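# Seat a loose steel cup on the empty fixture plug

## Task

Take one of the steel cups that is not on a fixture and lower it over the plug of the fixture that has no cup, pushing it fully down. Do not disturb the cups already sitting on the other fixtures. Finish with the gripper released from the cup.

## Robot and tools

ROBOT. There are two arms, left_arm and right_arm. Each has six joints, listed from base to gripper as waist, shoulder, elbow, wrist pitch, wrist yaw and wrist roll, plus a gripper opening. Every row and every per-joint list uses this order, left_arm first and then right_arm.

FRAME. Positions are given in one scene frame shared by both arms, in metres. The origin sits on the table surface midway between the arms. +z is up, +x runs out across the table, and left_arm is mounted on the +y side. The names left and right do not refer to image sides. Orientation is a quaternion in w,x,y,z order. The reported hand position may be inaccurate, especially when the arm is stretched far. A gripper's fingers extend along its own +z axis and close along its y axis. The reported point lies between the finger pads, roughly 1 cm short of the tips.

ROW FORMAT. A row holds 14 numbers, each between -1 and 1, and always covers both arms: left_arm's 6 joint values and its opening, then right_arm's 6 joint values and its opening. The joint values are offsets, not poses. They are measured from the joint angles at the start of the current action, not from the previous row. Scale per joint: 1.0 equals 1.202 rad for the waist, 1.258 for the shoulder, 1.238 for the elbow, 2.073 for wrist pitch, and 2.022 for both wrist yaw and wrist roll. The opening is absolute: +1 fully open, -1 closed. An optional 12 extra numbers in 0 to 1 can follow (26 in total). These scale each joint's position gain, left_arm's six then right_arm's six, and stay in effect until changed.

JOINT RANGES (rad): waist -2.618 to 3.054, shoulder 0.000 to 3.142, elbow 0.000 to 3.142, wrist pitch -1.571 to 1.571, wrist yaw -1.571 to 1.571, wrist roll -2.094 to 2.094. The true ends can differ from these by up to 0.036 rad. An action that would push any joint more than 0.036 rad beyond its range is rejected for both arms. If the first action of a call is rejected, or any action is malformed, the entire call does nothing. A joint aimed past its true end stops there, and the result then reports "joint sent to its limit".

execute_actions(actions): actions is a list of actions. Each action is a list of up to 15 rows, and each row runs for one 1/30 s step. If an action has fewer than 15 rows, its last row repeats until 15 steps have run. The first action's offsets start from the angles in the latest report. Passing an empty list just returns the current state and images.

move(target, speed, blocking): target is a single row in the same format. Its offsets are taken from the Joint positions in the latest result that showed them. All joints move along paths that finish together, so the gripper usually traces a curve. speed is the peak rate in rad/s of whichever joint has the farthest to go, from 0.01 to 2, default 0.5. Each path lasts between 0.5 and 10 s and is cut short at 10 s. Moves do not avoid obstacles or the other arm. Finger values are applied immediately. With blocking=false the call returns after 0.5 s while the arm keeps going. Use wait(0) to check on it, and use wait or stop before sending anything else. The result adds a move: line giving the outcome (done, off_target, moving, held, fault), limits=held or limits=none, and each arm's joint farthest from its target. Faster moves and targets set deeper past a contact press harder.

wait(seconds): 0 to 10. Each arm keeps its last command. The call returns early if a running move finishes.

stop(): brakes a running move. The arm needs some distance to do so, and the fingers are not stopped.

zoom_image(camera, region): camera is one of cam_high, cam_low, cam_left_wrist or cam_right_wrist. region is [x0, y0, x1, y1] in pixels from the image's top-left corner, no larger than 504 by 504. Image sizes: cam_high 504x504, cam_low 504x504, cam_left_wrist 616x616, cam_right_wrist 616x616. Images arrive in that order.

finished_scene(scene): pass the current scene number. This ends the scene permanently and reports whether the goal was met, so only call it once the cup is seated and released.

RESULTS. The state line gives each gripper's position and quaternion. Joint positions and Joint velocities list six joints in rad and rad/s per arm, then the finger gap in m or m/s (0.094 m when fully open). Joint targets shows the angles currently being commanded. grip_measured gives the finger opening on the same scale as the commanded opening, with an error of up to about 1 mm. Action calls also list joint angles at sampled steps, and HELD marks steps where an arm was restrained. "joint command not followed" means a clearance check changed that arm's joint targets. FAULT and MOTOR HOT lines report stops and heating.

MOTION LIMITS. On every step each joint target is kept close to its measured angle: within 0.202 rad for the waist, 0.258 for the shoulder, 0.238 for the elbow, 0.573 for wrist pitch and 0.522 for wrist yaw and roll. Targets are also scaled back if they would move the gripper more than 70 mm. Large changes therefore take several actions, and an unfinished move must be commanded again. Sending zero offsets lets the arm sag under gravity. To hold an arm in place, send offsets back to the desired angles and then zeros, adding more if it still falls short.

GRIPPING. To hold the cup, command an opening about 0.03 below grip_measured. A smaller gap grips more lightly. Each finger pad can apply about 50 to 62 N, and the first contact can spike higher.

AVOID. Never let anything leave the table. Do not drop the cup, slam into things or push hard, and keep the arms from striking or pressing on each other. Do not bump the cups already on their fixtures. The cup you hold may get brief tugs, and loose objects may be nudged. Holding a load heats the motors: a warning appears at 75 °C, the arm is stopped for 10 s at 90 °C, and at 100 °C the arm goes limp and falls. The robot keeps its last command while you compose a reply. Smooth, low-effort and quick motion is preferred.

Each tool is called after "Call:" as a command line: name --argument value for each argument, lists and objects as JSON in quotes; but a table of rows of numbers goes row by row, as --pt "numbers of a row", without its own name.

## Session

Call:
execute_actions --actions '[]'

Scene clock: 0.00 s.
left_arm: end_effector_position=(+0.4453, +0.1714, +0.1221) grip_measured=+1.000 end_effector_quat_wxyz=(+0.646, +0.324, +0.688, +0.066) | right_arm: end_effector_position=(+0.1646, -0.4862, +0.3930) grip_measured=+1.000 end_effector_quat_wxyz=(+0.640, +0.516, +0.569, -0.015)
Joint names: [waist, shoulder, elbow, wrist pitch, wrist yaw, wrist roll]
Joint positions: left_arm=[-0.331  1.856  0.627  1.07   0.025  0.546  0.094] | right_arm=[ 0.203  0.662  1.121 -0.72   0.801  0.902  0.094]
Joint velocities: left_arm=[ 0.002 -0.007 -0.012  0.051 -0.007  0.022  0.   ] | right_arm=[-0.007 -0.002  0.012 -0.007  0.007 -0.022  0.   ]
Joint targets: left_arm=[-0.331 1.852 0.631 1.064 0.026 0.541] | right_arm=[0.203 0.658 1.128 -0.724 0.805 0.899]
Joint stiffness scale: left_arm=[1. 1. 1. 1. 1. 1.] | right_arm=[1. 1. 1. 1. 1. 1.]

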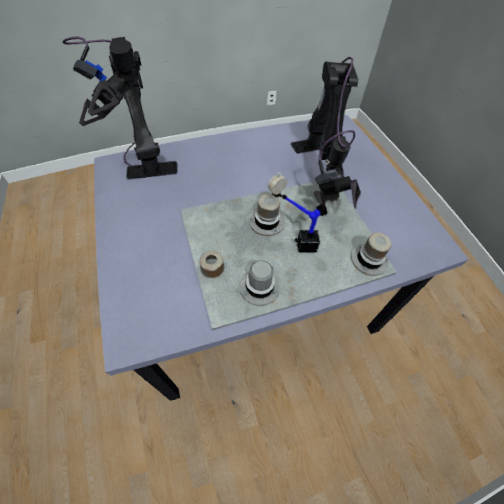

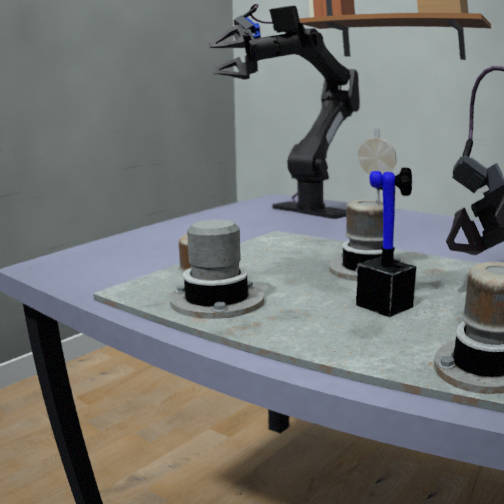

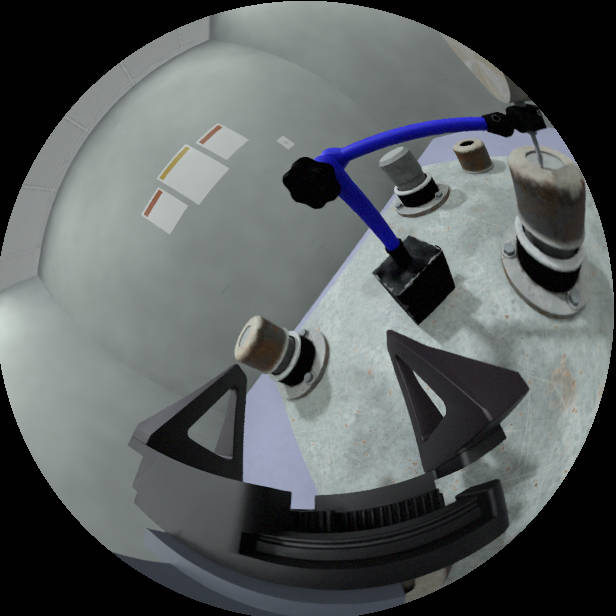

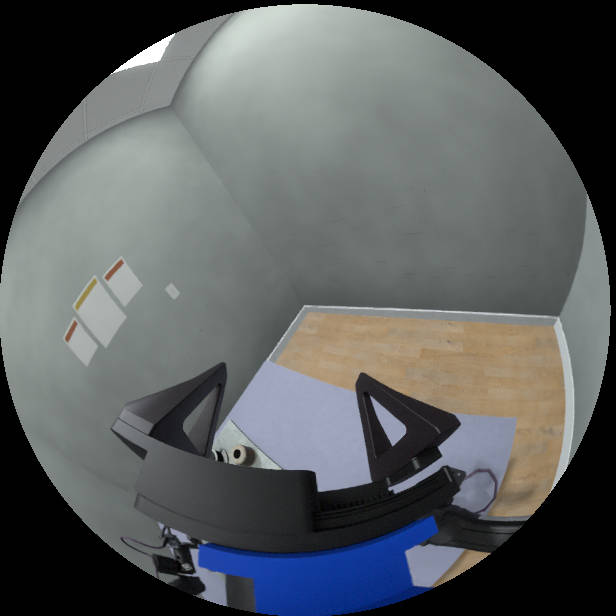

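Call:
zoom_image --camera "cam_high" --region '[180, 230, 300, 330]'

Call:
zoom_image --camera "cam_low" --region '[140, 190, 280, 330]'

Region (180, 230, 300, 330) of cam_high's 504x504 image, scaled by 4.200, with more detail than that image has.

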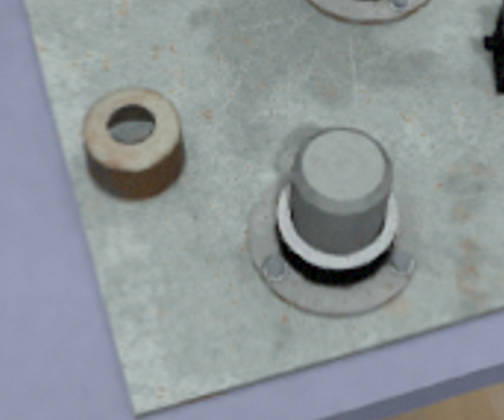

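Region (140, 190, 280, 330) of cam_low's 504x504 image, scaled by 3.600, with more detail than that image has.

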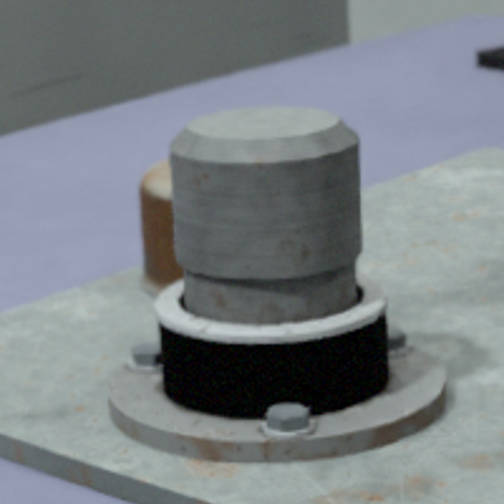

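Call:
move --target '[0,-0.0032,0.0032,-0.0029,0.0005,-0.0025,1,0.1567,1.0,-0.0234,0.5031,-0.4031,-0.4491,1]' --speed 0.9

Scene clock: 50.70 s.
left_arm: end_effector_position=(+0.4453, +0.1714, +0.1221) grip_measured=+1.000 end_effector_quat_wxyz=(+0.646, +0.324, +0.688, +0.066) | right_arm: end_effector_position=(+0.4857, -0.2423, +0.1003) grip_measured=+1.000 end_effector_quat_wxyz=(+0.496, -0.102, +0.860, +0.060)
Joint names: [waist, shoulder, elbow, wrist pitch, wrist yaw, wrist roll]
Joint positions: left_arm=[-0.331  1.856  0.627  1.07   0.025  0.546  0.094] | right_arm=[0.385 1.927 1.092 0.311 0.    0.002 0.094]
Joint velocities: left_arm=[-0.012  0.022  0.002  0.066 -0.051 -0.081  0.   ] | right_arm=[ 0.007 -0.002 -0.012 -0.022 -0.051 -0.022  0.   ]
Joint targets: left_arm=[-0.331 1.852 0.631 1.064 0.026 0.541] | right_arm=[0.391 1.920 1.092 0.323 -0.014 -0.005]
Joint stiffness scale: left_arm=[1. 1. 1. 1. 1. 1.] | right_arm=[1. 1. 1. 1. 1. 1.]
move: done; limits=none; left_arm: farthest joint: the wrist pitch, 0.006 radians from its target (0.006 radians at the start); right_arm: farthest joint: the wrist yaw, 0.014 radians from its target (0.815 radians at the start)

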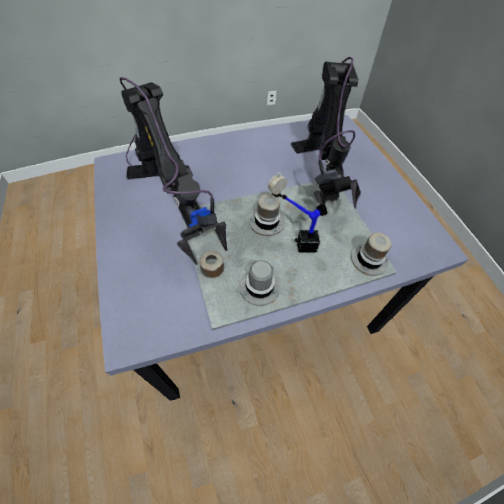

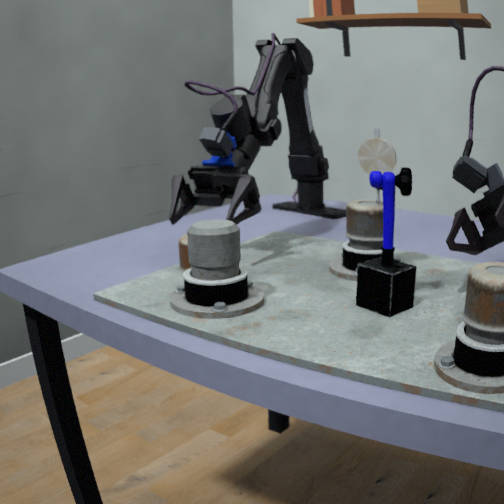

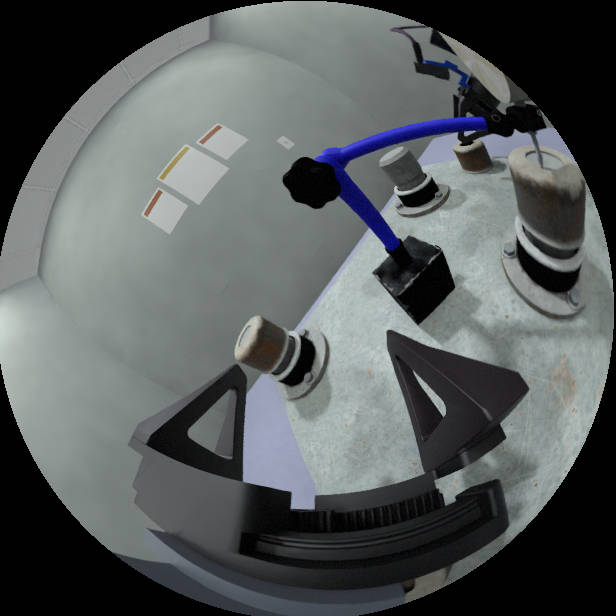

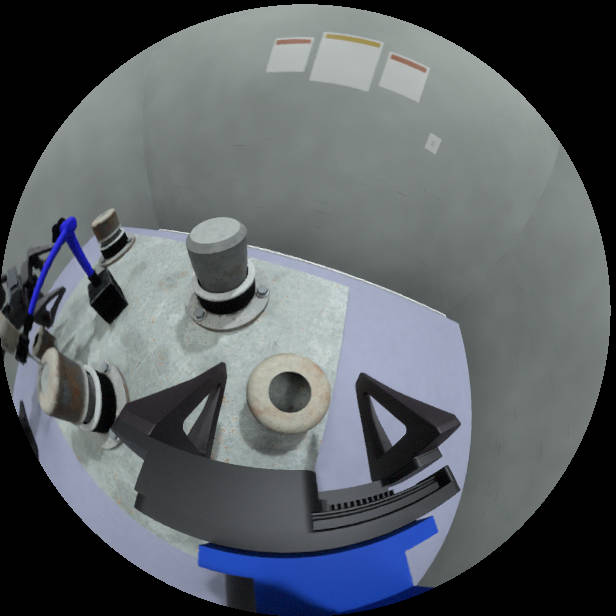

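Call:
zoom_image --camera "cam_right_wrist" --region '[200, 330, 380, 450]'

Region (200, 330, 380, 450) of cam_right_wrist's 616x616 image, scaled by 2.800, with more detail than that image has.

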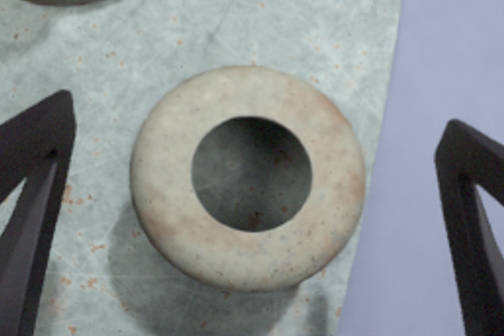

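Call:
move --target '[0,-0.0032,0.0032,-0.0029,0.0005,-0.0025,1,0,0.1381,-0.0603,0.1348,0,-0.001,1]' --speed 0.35

Scene clock: 75.23 s.
left_arm: end_effector_position=(+0.4453, +0.1714, +0.1221) grip_measured=+1.000 end_effector_quat_wxyz=(+0.646, +0.324, +0.688, +0.066) | right_arm: end_effector_position=(+0.4917, -0.2408, +0.0455) grip_measured=+1.000 end_effector_quat_wxyz=(+0.512, -0.102, +0.851, +0.062)
Joint names: [waist, shoulder, elbow, wrist pitch, wrist yaw, wrist roll]
Joint positions: left_arm=[-0.331  1.856  0.627  1.07   0.025  0.546  0.094] | right_arm=[ 0.385  2.093  1.027  0.578 -0.     0.002  0.094]
Joint velocities: left_arm=[-0.002 -0.002 -0.007 -0.11   0.007 -0.037  0.   ] | right_arm=[-0.007  0.012  0.002  0.007  0.037  0.022  0.   ]
Joint targets: left_arm=[-0.331 1.852 0.631 1.064 0.026 0.541] | right_arm=[0.385 2.101 1.018 0.590 0.000 0.000]
Joint stiffness scale: left_arm=[1. 1. 1. 1. 1. 1.] | right_arm=[1. 1. 1. 1. 1. 1.]
move: done; limits=none; left_arm: farthest joint: the wrist pitch, 0.006 radians from its target (0.006 radians at the start); right_arm: farthest joint: the wrist pitch, 0.012 radians from its target (0.279 radians at the start)

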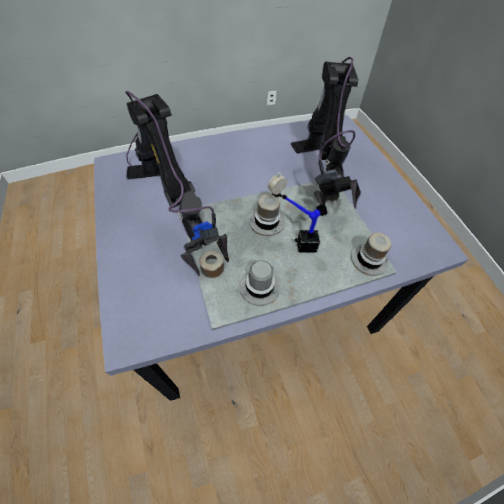

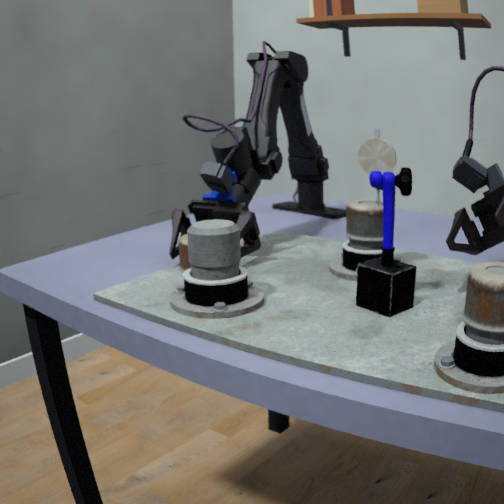

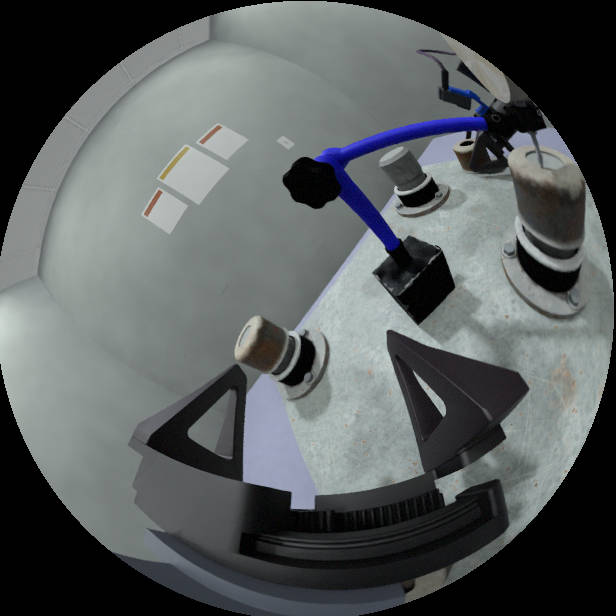

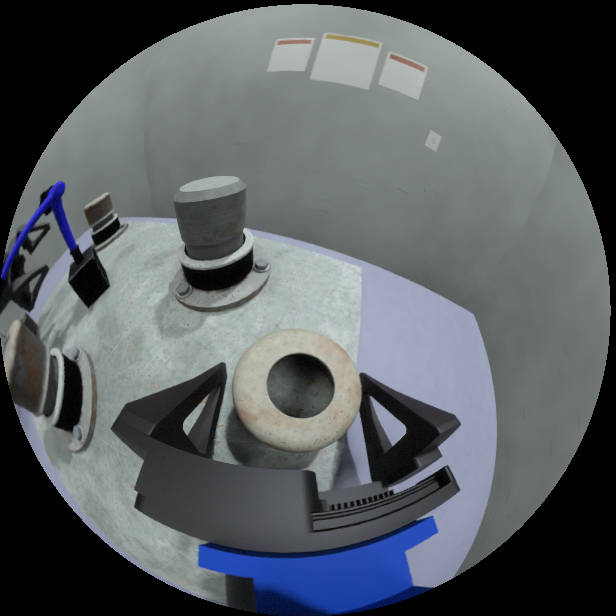

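Call:
zoom_image --camera "cam_right_wrist" --region '[250, 330, 350, 430]'

Region (250, 330, 350, 430) of cam_right_wrist's 616x616 image, scaled by 5.040, with more detail than that image has.

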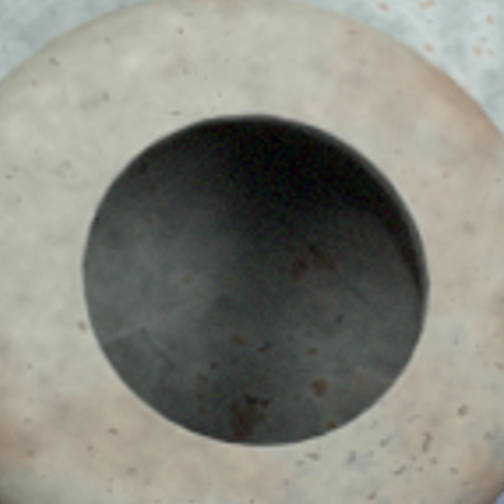

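Call:
execute_actions --actions '[[[0,-0.0032,0.0032,-0.0029,0.0005,-0.0025,1,0,0.022,0,0.003,0,0,0.9],[0,-0.0032,0.0032,-0.0029,0.0005,-0.0025,1,0,0.024,0,0.003,0,0,0.82],[0,-0.0032,0.0032,-0.0029,0.0005,-0.0025,1,0,0.020,0,0.003,0,0,0.75],[0,-0.0032,0.0032,-0.0029,0.0005,-0.0025,1,0,0.0135,0,0.003,0,0,0.7],[0,-0.0032,0.0032,-0.0029,0.0005,-0.0025,1,0,0.0135,0,0.003,0,0,0.66],[0,-0.0032,0.0032,-0.0029,0.0005,-0.0025,1,0,0.0135,0,0.003,0,0,0.62],[0,-0.0032,0.0032,-0.0029,0.0005,-0.0025,1,0,0.0135,0,0.003,0,0,0.6]]]'

Scene clock: 93.20 s.
left_arm: end_effector_position=(+0.4453, +0.1714, +0.1221) grip_measured=+1.000 end_effector_quat_wxyz=(+0.646, +0.324, +0.688, +0.066) | right_arm: end_effector_position=(+0.4912, -0.2409, +0.0404) grip_measured=+0.603 end_effector_quat_wxyz=(+0.508, -0.102, +0.853, +0.062)
Joint names: [waist, shoulder, elbow, wrist pitch, wrist yaw, wrist roll]
Joint positions: left_arm=[-0.331  1.856  0.627  1.07   0.025  0.546  0.094] | right_arm=[ 0.385  2.104  1.027  0.581 -0.     0.002  0.075]
Joint velocities: left_arm=[-0.017  0.002  0.012  0.051 -0.051 -0.051  0.   ] | right_arm=[-0.002 -0.012 -0.012 -0.022 -0.022  0.007 -0.   ]
Joint targets: left_arm=[-0.331 1.852 0.631 1.064 0.026 0.541] | right_arm=[0.385 2.110 1.027 0.584 -0.000 0.002]
Joint stiffness scale: left_arm=[1. 1. 1. 1. 1. 1.] | right_arm=[1. 1. 1. 1. 1. 1.]
Step readings (joint positions):
0: left_arm=[-0.331 1.856 0.627 1.070 0.025 0.546] | right_arm=[0.385 2.093 1.027 0.579 -0.000 0.002]
1: left_arm=[-0.331 1.856 0.627 1.070 0.025 0.546] | right_arm=[0.385 2.095 1.027 0.579 -0.000 0.002]
2: left_arm=[-0.331 1.856 0.627 1.070 0.025 0.546] | right_arm=[0.385 2.097 1.027 0.582 -0.000 0.002]
4: left_arm=[-0.331 1.856 0.627 1.070 0.025 0.546] | right_arm=[0.385 2.103 1.027 0.582 -0.000 0.002]
8: left_arm=[-0.331 1.856 0.627 1.070 0.025 0.546] | right_arm=[0.385 2.104 1.027 0.581 -0.000 0.002]
15: Joint positions above

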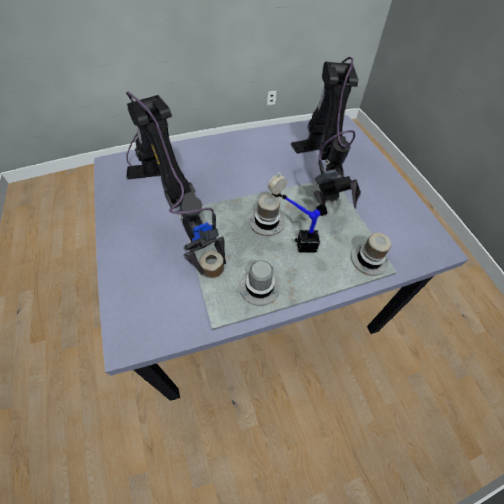

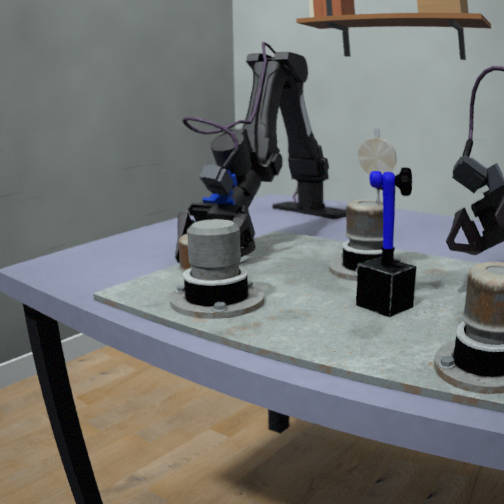

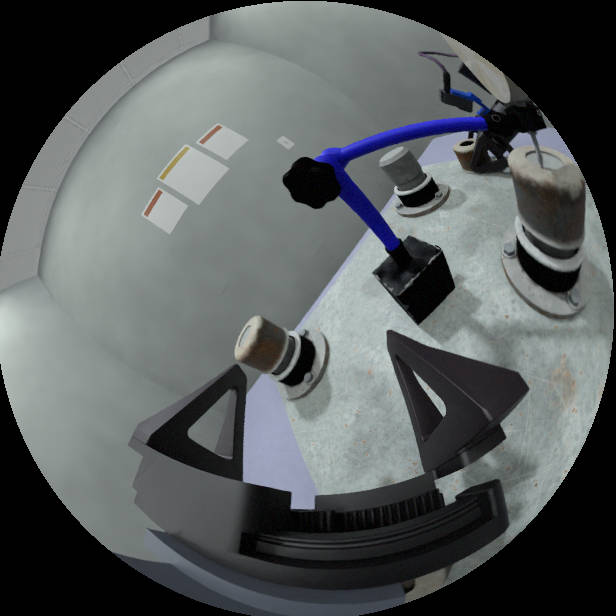

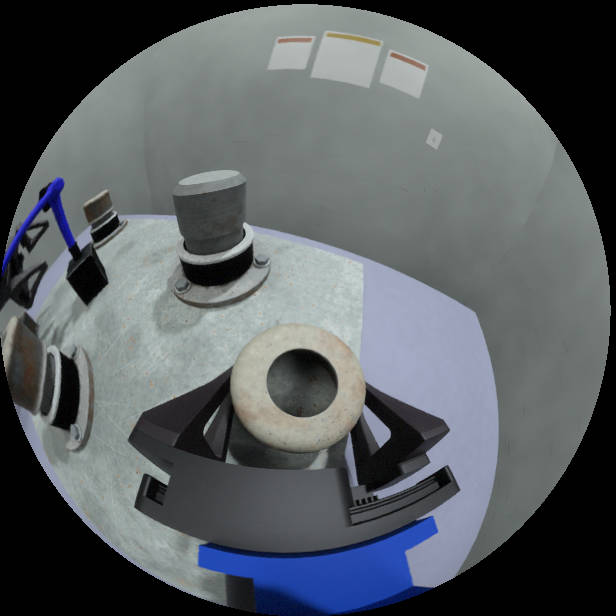

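Call:
execute_actions --actions '[[[0,-0.0032,0.0032,-0.0029,0.0005,-0.0025,1,0,0,0,0.001,0,0,0.56],[0,-0.0032,0.0032,-0.0029,0.0005,-0.0025,1,0,-0.003,0.002,0.001,0,0,0.53],[0,-0.0032,0.0032,-0.0029,0.0005,-0.0025,1,0,-0.003,0.004,0.001,0,0,0.51],[0,-0.0032,0.0032,-0.0029,0.0005,-0.0025,1,0,-0.003,0.004,0.001,0,0,0.495],[0,-0.0032,0.0032,-0.0029,0.0005,-0.0025,1,0,-0.003,0.004,0.001,0,0,0.485],[0,-0.0032,0.0032,-0.0029,0.0005,-0.0025,1,0,-0.003,0.004,0.001,0,0,0.475],[0,-0.0032,0.0032,-0.0029,0.0005,-0.0025,1,0,-0.003,0.004,0.001,0,0,0.465],[0,-0.0032,0.0032,-0.0029,0.0005,-0.0025,1,0,-0.003,0.004,0.001,0,0,0.455],[0,-0.0032,0.0032,-0.0029,0.0005,-0.0025,1,0,-0.003,0.004,0.001,0,0,0.445],[0,-0.0032,0.0032,-0.0029,0.0005,-0.0025,1,0,-0.003,0.004,0.001,0,0,0.44],[0,-0.0032,0.0032,-0.0029,0.0005,-0.0025,1,0,-0.006,0.006,0.005,0,0,0.44],[0,-0.0032,0.0032,-0.0029,0.0005,-0.0025,1,0,-0.009,0.008,0.009,0,0,0.44],[0,-0.0032,0.0032,-0.0029,0.0005,-0.0025,1,0,-0.012,0.010,0.013,0,0,0.44],[0,-0.0032,0.0032,-0.0029,0.0005,-0.0025,1,0,-0.015,0.012,0.017,0,0,0.44],[0,-0.0032,0.0032,-0.0029,0.0005,-0.0025,1,0,-0.017,0.012,0.019,0,0,0.44]]]'

Call:
zoom_image --camera "cam_high" --region '[225, 240, 295, 310]'

Call:
zoom_image --camera "cam_right_wrist" --region '[250, 330, 350, 430]'

Scene clock: 109.20 s.
left_arm: end_effector_position=(+0.4453, +0.1714, +0.1221) grip_measured=+1.000 end_effector_quat_wxyz=(+0.646, +0.324, +0.688, +0.066) | right_arm: end_effector_position=(+0.4915, -0.2409, +0.0408) grip_measured=+0.475 end_effector_quat_wxyz=(+0.509, -0.102, +0.852, +0.062)
Joint names: [waist, shoulder, elbow, wrist pitch, wrist yaw, wrist roll]
Joint positions: left_arm=[-0.331  1.856  0.627  1.07   0.025  0.546  0.094] | right_arm=[ 0.385  2.104  1.027  0.583 -0.     0.002  0.069]
Joint velocities: left_arm=[-0.007  0.007 -0.017  0.022 -0.037  0.007  0.   ] | right_arm=[ 0.002  0.007 -0.002 -0.007 -0.051  0.007 -0.   ]
Joint targets: left_arm=[-0.331 1.852 0.631 1.064 0.026 0.541] | right_arm=[0.385 2.083 1.042 0.621 -0.000 0.002]
Joint stiffness scale: left_arm=[1. 1. 1. 1. 1. 1.] | right_arm=[1. 1. 1. 1. 1. 1.]
Step readings (joint positions):
0: left_arm=[-0.331 1.856 0.627 1.070 0.025 0.546] | right_arm=[0.385 2.104 1.027 0.581 -0.000 0.002]
1: left_arm=[-0.331 1.856 0.627 1.070 0.025 0.546] | right_arm=[0.385 2.104 1.027 0.581 -0.000 0.002]
2: left_arm=[-0.331 1.856 0.627 1.070 0.025 0.546] | right_arm=[0.385 2.104 1.027 0.581 -0.000 0.002]
4: left_arm=[-0.331 1.856 0.627 1.070 0.025 0.546] | right_arm=[0.385 2.104 1.027 0.581 -0.000 0.002]
8: left_arm=[-0.331 1.856 0.627 1.070 0.025 0.546] | right_arm=[0.385 2.104 1.027 0.581 -0.000 0.002]
15: Joint positions above

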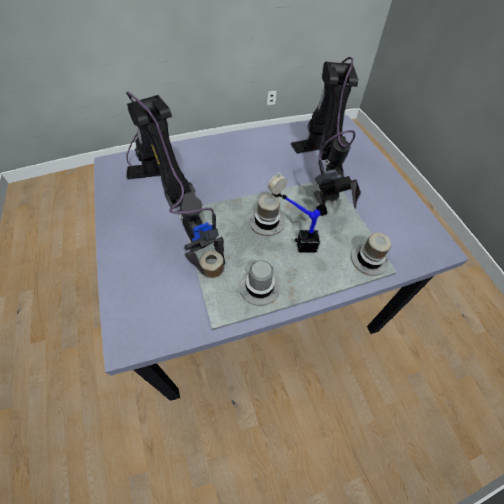

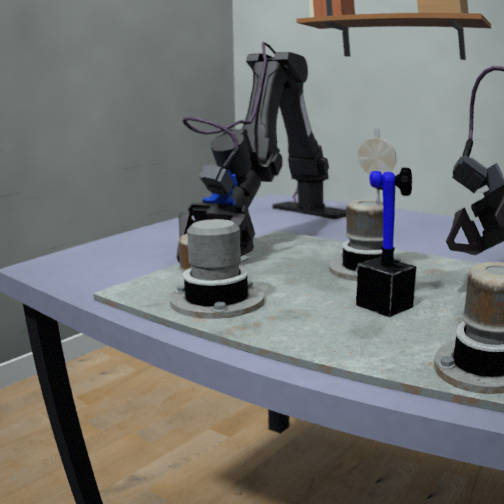

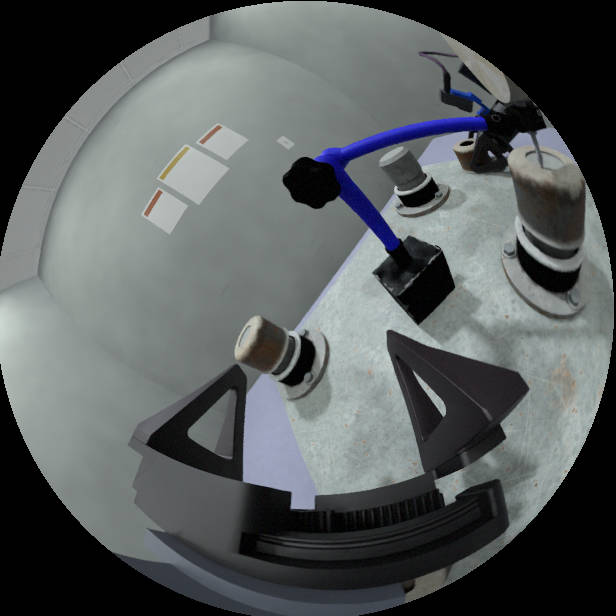

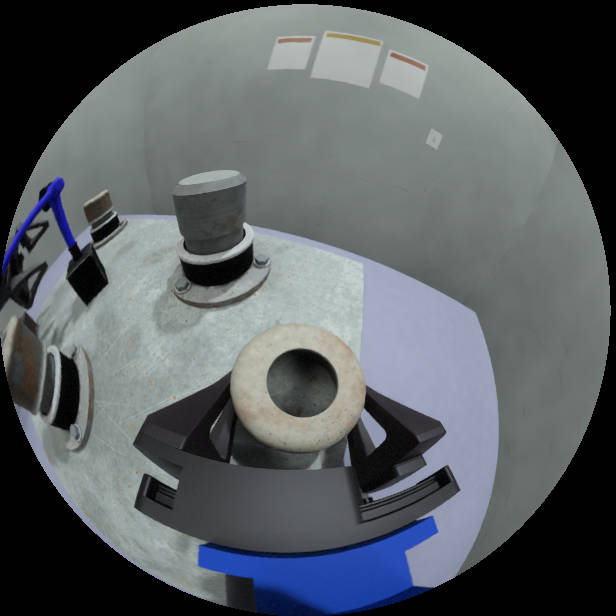

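Region (225, 240, 295, 310) of cam_high's 504x504 image, scaled by 7.200, with more detail than that image has.

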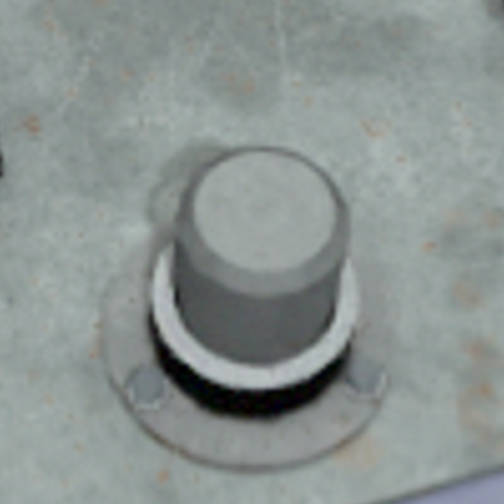

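Region (250, 330, 350, 430) of cam_right_wrist's 616x616 image, scaled by 5.040, with more detail than that image has.

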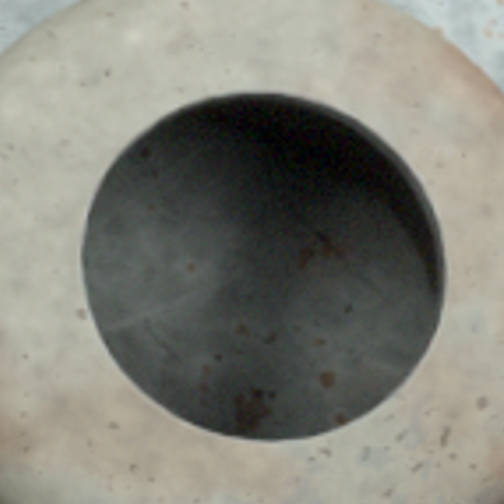

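Call:
execute_actions --actions '[[[0,-0.0032,0.0032,-0.0029,0.0005,-0.0025,1,0,-0.0318,0.0267,0.0193,0,0,0.44],[0,-0.0032,0.0032,-0.0029,0.0005,-0.0025,1,0,-0.0336,0.0317,0.0193,0,0,0.44],[0,-0.0032,0.0032,-0.0029,0.0005,-0.0025,1,0,-0.0372,0.0418,0.0152,0,0,0.44],[0,-0.0032,0.0032,-0.0029,0.0005,-0.0025,1,0,-0.0425,0.0569,0.0071,0,0,0.44],[0,-0.0032,0.0032,-0.0029,0.0005,-0.0025,1,0,-0.0485,0.0737,-0.005,0,0,0.44],[0,-0.0032,0.0032,-0.0029,0.0005,-0.0025,1,0,-0.055,0.0922,-0.0185,0,0,0.44],[0,-0.0032,0.0032,-0.0029,0.0005,-0.0025,1,0,-0.0616,0.1107,-0.0334,0,0,0.44],[0,-0.0032,0.0032,-0.0029,0.0005,-0.0025,1,0,-0.0682,0.1291,-0.0482,0,0,0.44],[0,-0.0032,0.0032,-0.0029,0.0005,-0.0025,1,0,-0.0747,0.1476,-0.0631,0,0,0.44],[0,-0.0032,0.0032,-0.0029,0.0005,-0.0025,1,0,-0.0807,0.1644,-0.078,0,0,0.44],[0,-0.0032,0.0032,-0.0029,0.0005,-0.0025,1,0,-0.0861,0.1795,-0.0915,0,0,0.44],[0,-0.0032,0.0032,-0.0029,0.0005,-0.0025,1,0,-0.0896,0.1896,-0.1036,0,0,0.44],[0,-0.0032,0.0032,-0.0029,0.0005,-0.0025,1,0,-0.0914,0.1947,-0.1117,0,0,0.44],[0,-0.0032,0.0032,-0.0029,0.0005,-0.0025,1,0,-0.0914,0.1947,-0.1158,0,0,0.44]]]'

Scene clock: 170.33 s.
left_arm: end_effector_position=(+0.4453, +0.1714, +0.1221) grip_measured=+1.000 end_effector_quat_wxyz=(+0.646, +0.324, +0.688, +0.066) | right_arm: end_effector_position=(+0.5277, -0.2320, +0.1260) grip_measured=+0.475 end_effector_quat_wxyz=(+0.546, -0.099, +0.829, +0.066)
Joint names: [waist, shoulder, elbow, wrist pitch, wrist yaw, wrist roll]
Joint positions: left_arm=[-0.331  1.856  0.627  1.07   0.025  0.546  0.094] | right_arm=[ 0.385  2.025  1.237  0.382 -0.     0.002  0.069]
Joint velocities: left_arm=[-0.012  0.012 -0.007  0.022 -0.081 -0.022  0.   ] | right_arm=[ 0.002 -0.266  0.227 -0.198  0.007  0.051  0.   ]
Joint targets: left_arm=[-0.331 1.852 0.631 1.064 0.026 0.541] | right_arm=[0.385 1.989 1.268 0.343 -0.000 0.002]
Joint stiffness scale: left_arm=[1. 1. 1. 1. 1. 1.] | right_arm=[1. 1. 1. 1. 1. 1.]
Step readings (joint positions):
0: left_arm=[-0.331 1.856 0.627 1.070 0.025 0.546] | right_arm=[0.385 2.104 1.027 0.583 -0.000 0.002]
1: left_arm=[-0.331 1.856 0.627 1.070 0.025 0.546] | right_arm=[0.385 2.104 1.027 0.584 -0.000 0.002]
2: left_arm=[-0.331 1.856 0.627 1.070 0.025 0.546] | right_arm=[0.385 2.104 1.027 0.584 -0.000 0.002]
4: left_arm=[-0.331 1.856 0.627 1.070 0.025 0.546] | right_arm=[0.385 2.104 1.037 0.574 -0.000 0.002]
8: left_arm=[-0.331 1.856 0.627 1.070 0.025 0.546] | right_arm=[0.385 2.094 1.102 0.501 -0.000 0.002]
15: Joint positions above

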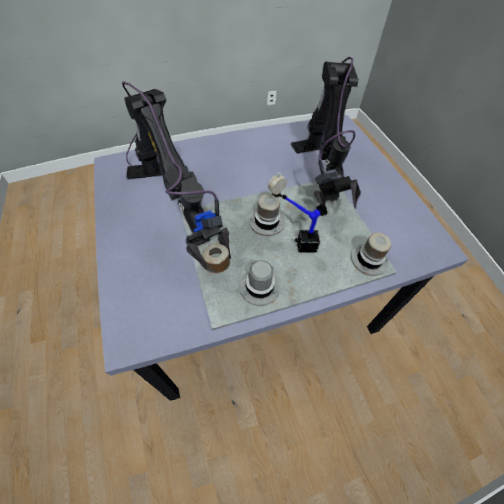

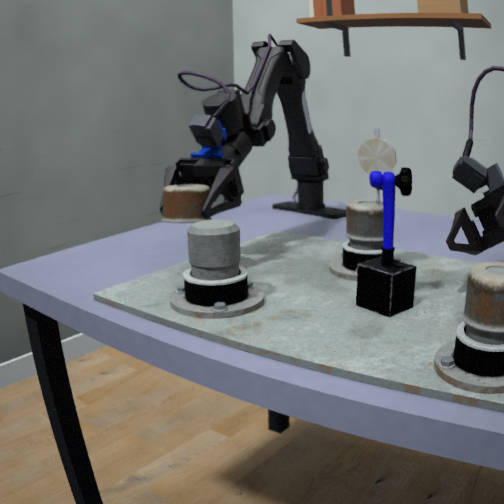

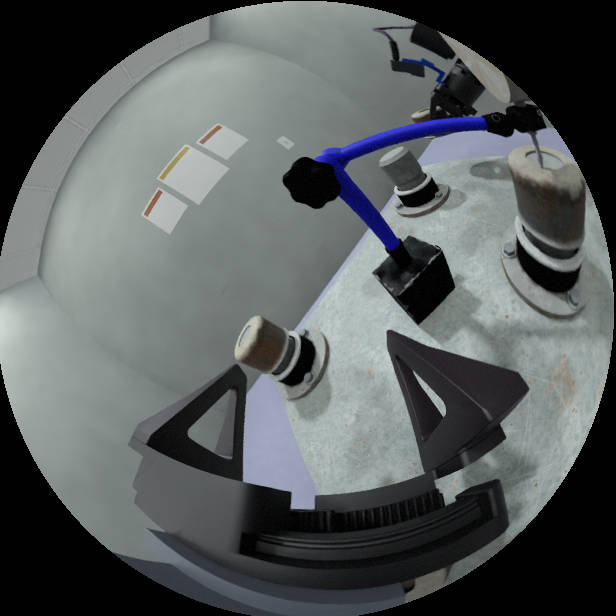

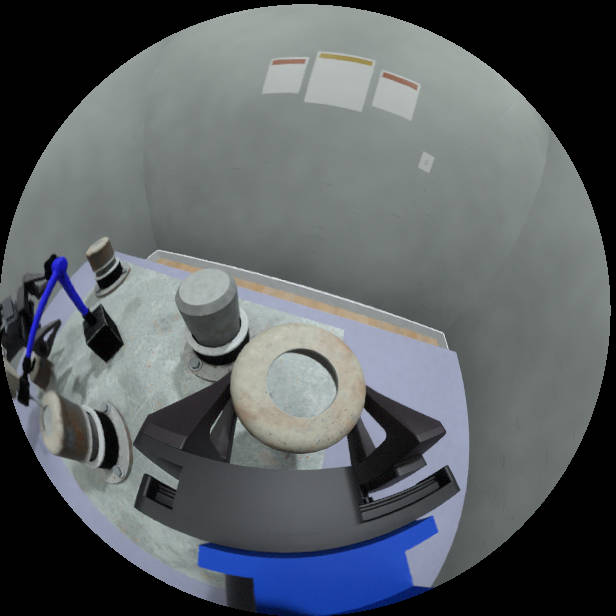

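Call:
execute_actions --actions '[]'

Scene clock: 172.13 s.
left_arm: end_effector_position=(+0.4453, +0.1714, +0.1221) grip_measured=+1.000 end_effector_quat_wxyz=(+0.646, +0.324, +0.688, +0.066) | right_arm: end_effector_position=(+0.5231, -0.2331, +0.1144) grip_measured=+0.475 end_effector_quat_wxyz=(+0.521, -0.101, +0.845, +0.063)
Joint names: [waist, shoulder, elbow, wrist pitch, wrist yaw, wrist roll]
Joint positions: left_arm=[-0.331  1.856  0.627  1.07   0.025  0.546  0.094] | right_arm=[ 0.385  2.027  1.246  0.316 -0.     0.002  0.069]
Joint velocities: left_arm=[ 0.002 -0.017 -0.002  0.066 -0.037 -0.037  0.   ] | right_arm=[-0.007  0.085 -0.002  0.037 -0.037 -0.007 -0.001]
Joint targets: left_arm=[-0.331 1.852 0.631 1.064 0.026 0.541] | right_arm=[0.385 1.989 1.268 0.343 -0.000 0.002]
Joint stiffness scale: left_arm=[1. 1. 1. 1. 1. 1.] | right_arm=[1. 1. 1. 1. 1. 1.]

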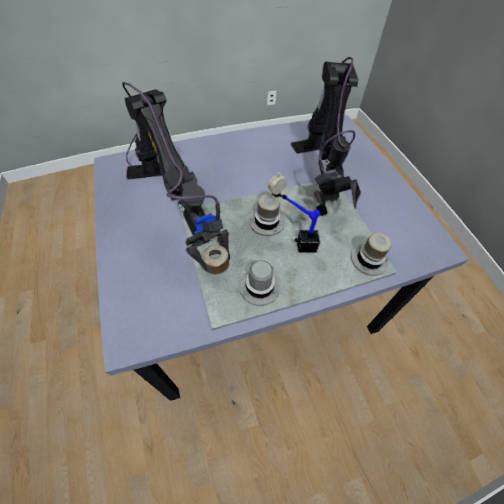

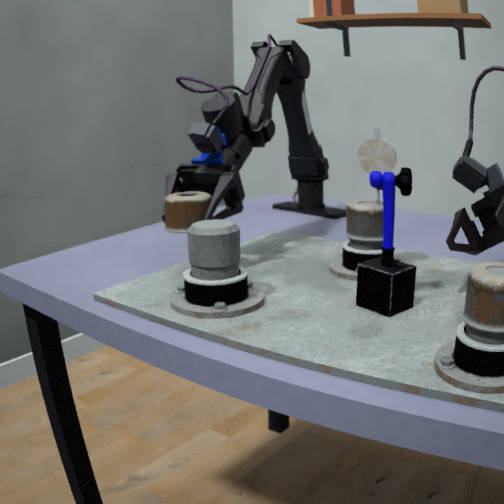

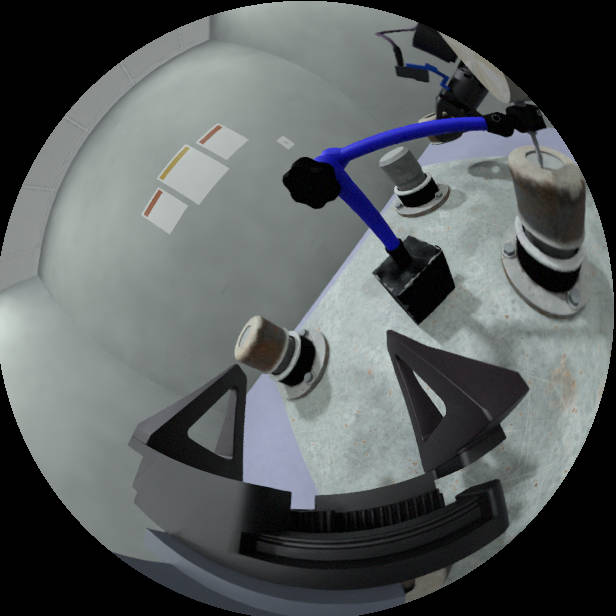

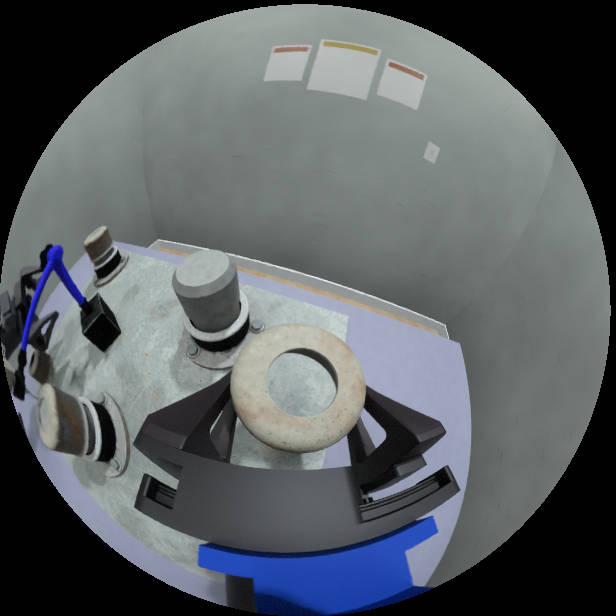

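Call:
execute_actions --actions '[[[0,-0.0032,0.0032,-0.0029,0.0005,-0.0025,1,0,-0.028,0.031,0.0117,0,0,0.44],[0,-0.0032,0.0032,-0.0029,0.0005,-0.0025,1,0,-0.028,0.0418,0.0047,0,0,0.44],[0,-0.0032,0.0032,-0.0029,0.0005,-0.0025,1,0.003,-0.028,0.059,-0.0064,0,0,0.44],[0,-0.0032,0.0032,-0.0029,0.0005,-0.0025,1,0.006,-0.028,0.0806,-0.0203,0,0,0.44],[0,-0.0032,0.0032,-0.0029,0.0005,-0.0025,1,0.009,-0.028,0.1043,-0.0355,0,0,0.44],[0,-0.0032,0.0032,-0.0029,0.0005,-0.0025,1,0.012,-0.028,0.128,-0.0508,0,0,0.44],[0,-0.0032,0.0032,-0.0029,0.0005,-0.0025,1,0.015,-0.028,0.1517,-0.0661,0,0,0.44],[0,-0.0032,0.0032,-0.0029,0.0005,-0.0025,1,0.018,-0.028,0.1755,-0.0814,0,0,0.44],[0,-0.0032,0.0032,-0.0029,0.0005,-0.0025,1,0.021,-0.028,0.197,-0.0953,0,0,0.44],[0,-0.0032,0.0032,-0.0029,0.0005,-0.0025,1,0.024,-0.028,0.2164,-0.1078,0,0,0.44],[0,-0.0032,0.0032,-0.0029,0.0005,-0.0025,1,0.026,-0.028,0.2315,-0.1175,0,0,0.44],[0,-0.0032,0.0032,-0.0029,0.0005,-0.0025,1,0.027,-0.028,0.2402,-0.1231,0,0,0.44],[0,-0.0032,0.0032,-0.0029,0.0005,-0.0025,1,0.0275,-0.028,0.243,-0.1245,0,0,0.44]]]'

Call:
wait --seconds 0.4

Scene clock: 209.10 s.
left_arm: end_effector_position=(+0.4453, +0.1714, +0.1221) grip_measured=+1.000 end_effector_quat_wxyz=(+0.646, +0.324, +0.688, +0.066) | right_arm: end_effector_position=(+0.5497, -0.2102, +0.1890) grip_measured=+0.475 end_effector_quat_wxyz=(+0.541, -0.110, +0.831, +0.073)
Joint names: [waist, shoulder, elbow, wrist pitch, wrist yaw, wrist roll]
Joint positions: left_arm=[-0.331  1.856  0.627  1.07   0.025  0.546  0.094] | right_arm=[ 0.411  2.024  1.517  0.09  -0.     0.002  0.069]
Joint velocities: left_arm=[ 0.002 -0.002 -0.012  0.007 -0.022 -0.051  0.   ] | right_arm=[ 0.061 -0.081  0.1   -0.198 -0.066  0.051  0.   ]
Joint targets: left_arm=[-0.331 1.852 0.631 1.064 0.026 0.541] | right_arm=[0.418 1.992 1.547 0.058 -0.000 0.002]
Joint stiffness scale: left_arm=[1. 1. 1. 1. 1. 1.] | right_arm=[1. 1. 1. 1. 1. 1.]
Step readings (joint positions):
0: left_arm=[-0.331 1.856 0.627 1.070 0.025 0.546] | right_arm=[0.385 2.031 1.246 0.307 -0.000 0.002]
1: left_arm=[-0.331 1.856 0.627 1.070 0.025 0.546] | right_arm=[0.385 2.031 1.246 0.307 -0.000 0.002]
2: left_arm=[-0.331 1.856 0.627 1.070 0.025 0.546] | right_arm=[0.385 2.031 1.248 0.303 -0.000 0.002]
4: left_arm=[-0.331 1.856 0.627 1.070 0.025 0.546] | right_arm=[0.385 2.031 1.267 0.275 -0.000 0.002]
8: left_arm=[-0.331 1.856 0.627 1.070 0.025 0.546] | right_arm=[0.388 2.031 1.366 0.181 -0.000 0.002]
15: Joint positions above

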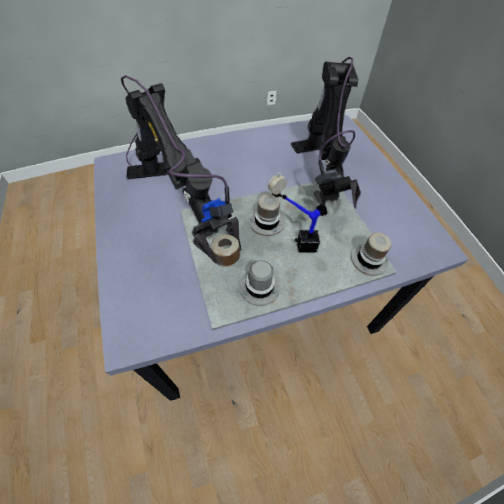

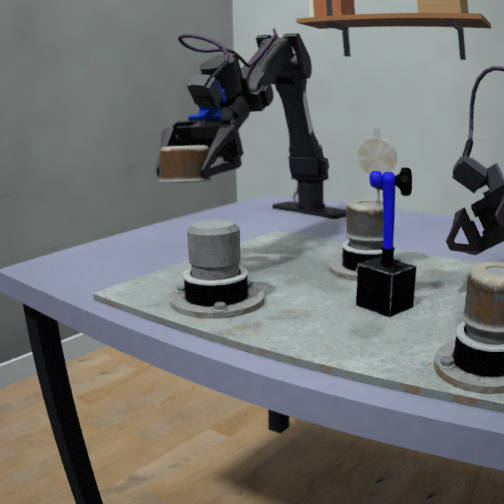

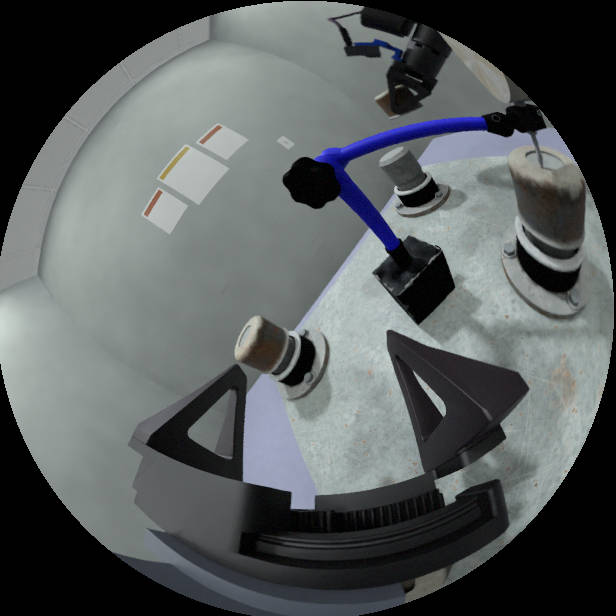

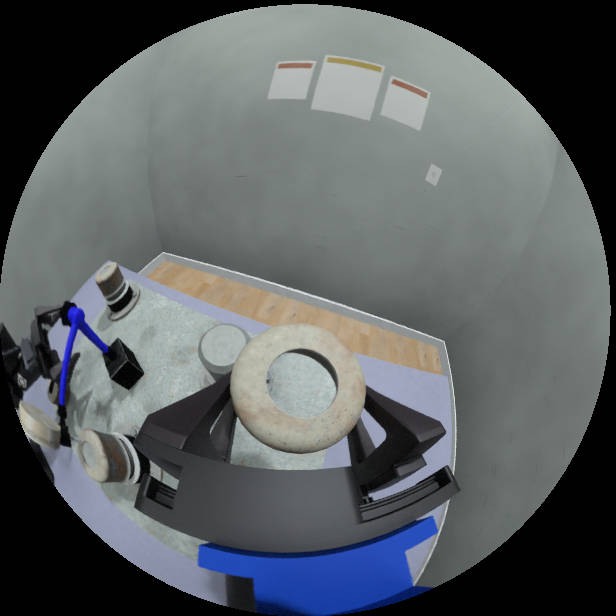

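Scene clock: 209.50 s.
left_arm: end_effector_position=(+0.4453, +0.1714, +0.1221) grip_measured=+1.000 end_effector_quat_wxyz=(+0.646, +0.324, +0.688, +0.066) | right_arm: end_effector_position=(+0.5428, -0.2107, +0.1772) grip_measured=+0.475 end_effector_quat_wxyz=(+0.516, -0.113, +0.846, +0.070)
Joint names: [waist, shoulder, elbow, wrist pitch, wrist yaw, wrist roll]
Joint positions: left_arm=[-0.331  1.856  0.627  1.07   0.025  0.546  0.094] | right_arm=[ 0.414  2.021  1.519  0.025 -0.     0.002  0.069]
Joint velocities: left_arm=[-0.012  0.002 -0.002 -0.037  0.037 -0.066  0.   ] | right_arm=[ 0.007 -0.002 -0.002  0.007 -0.081 -0.007 -0.001]
Joint targets: left_arm=[-0.331 1.852 0.631 1.064 0.026 0.541] | right_arm=[0.418 1.992 1.547 0.058 -0.000 0.002]
Joint stiffness scale: left_arm=[1. 1. 1. 1. 1. 1.] | right_arm=[1. 1. 1. 1. 1. 1.]
wait: 0.40 s; no rest

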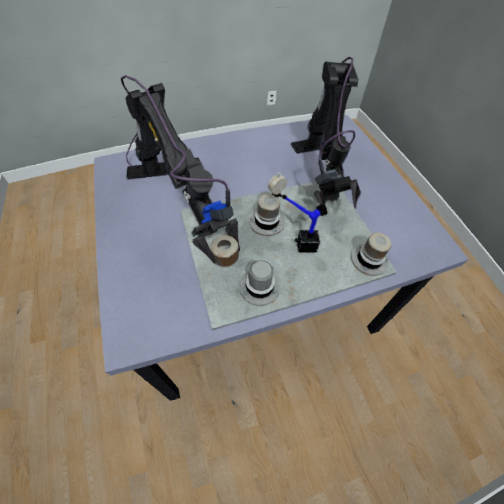

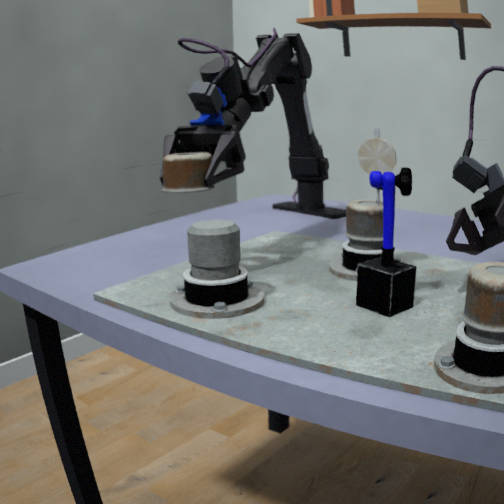

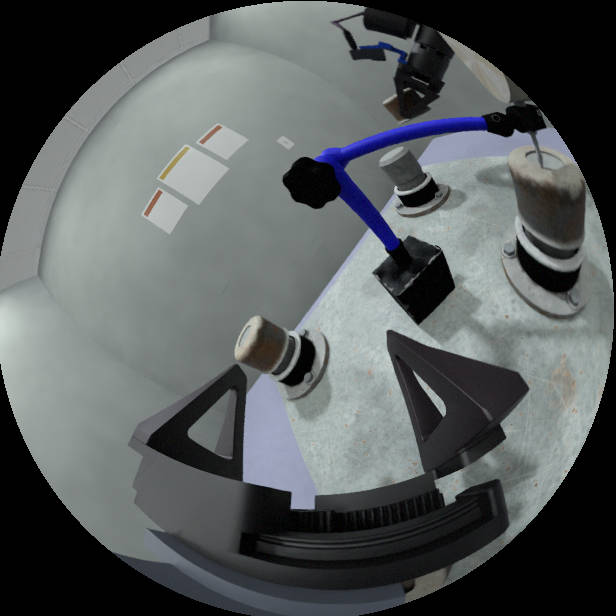

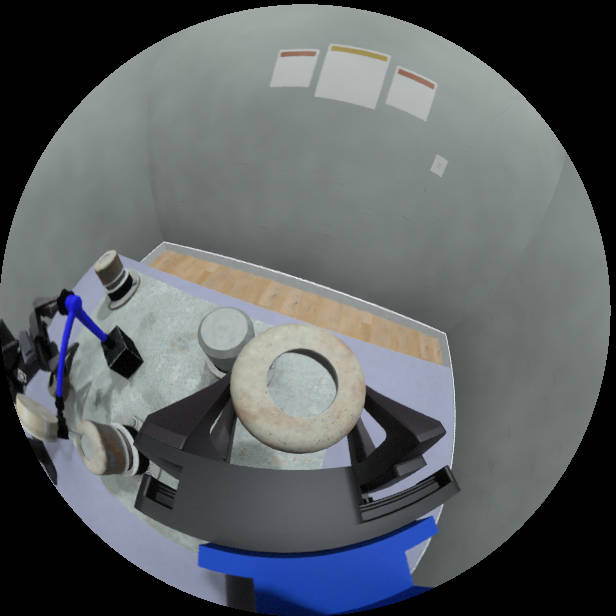

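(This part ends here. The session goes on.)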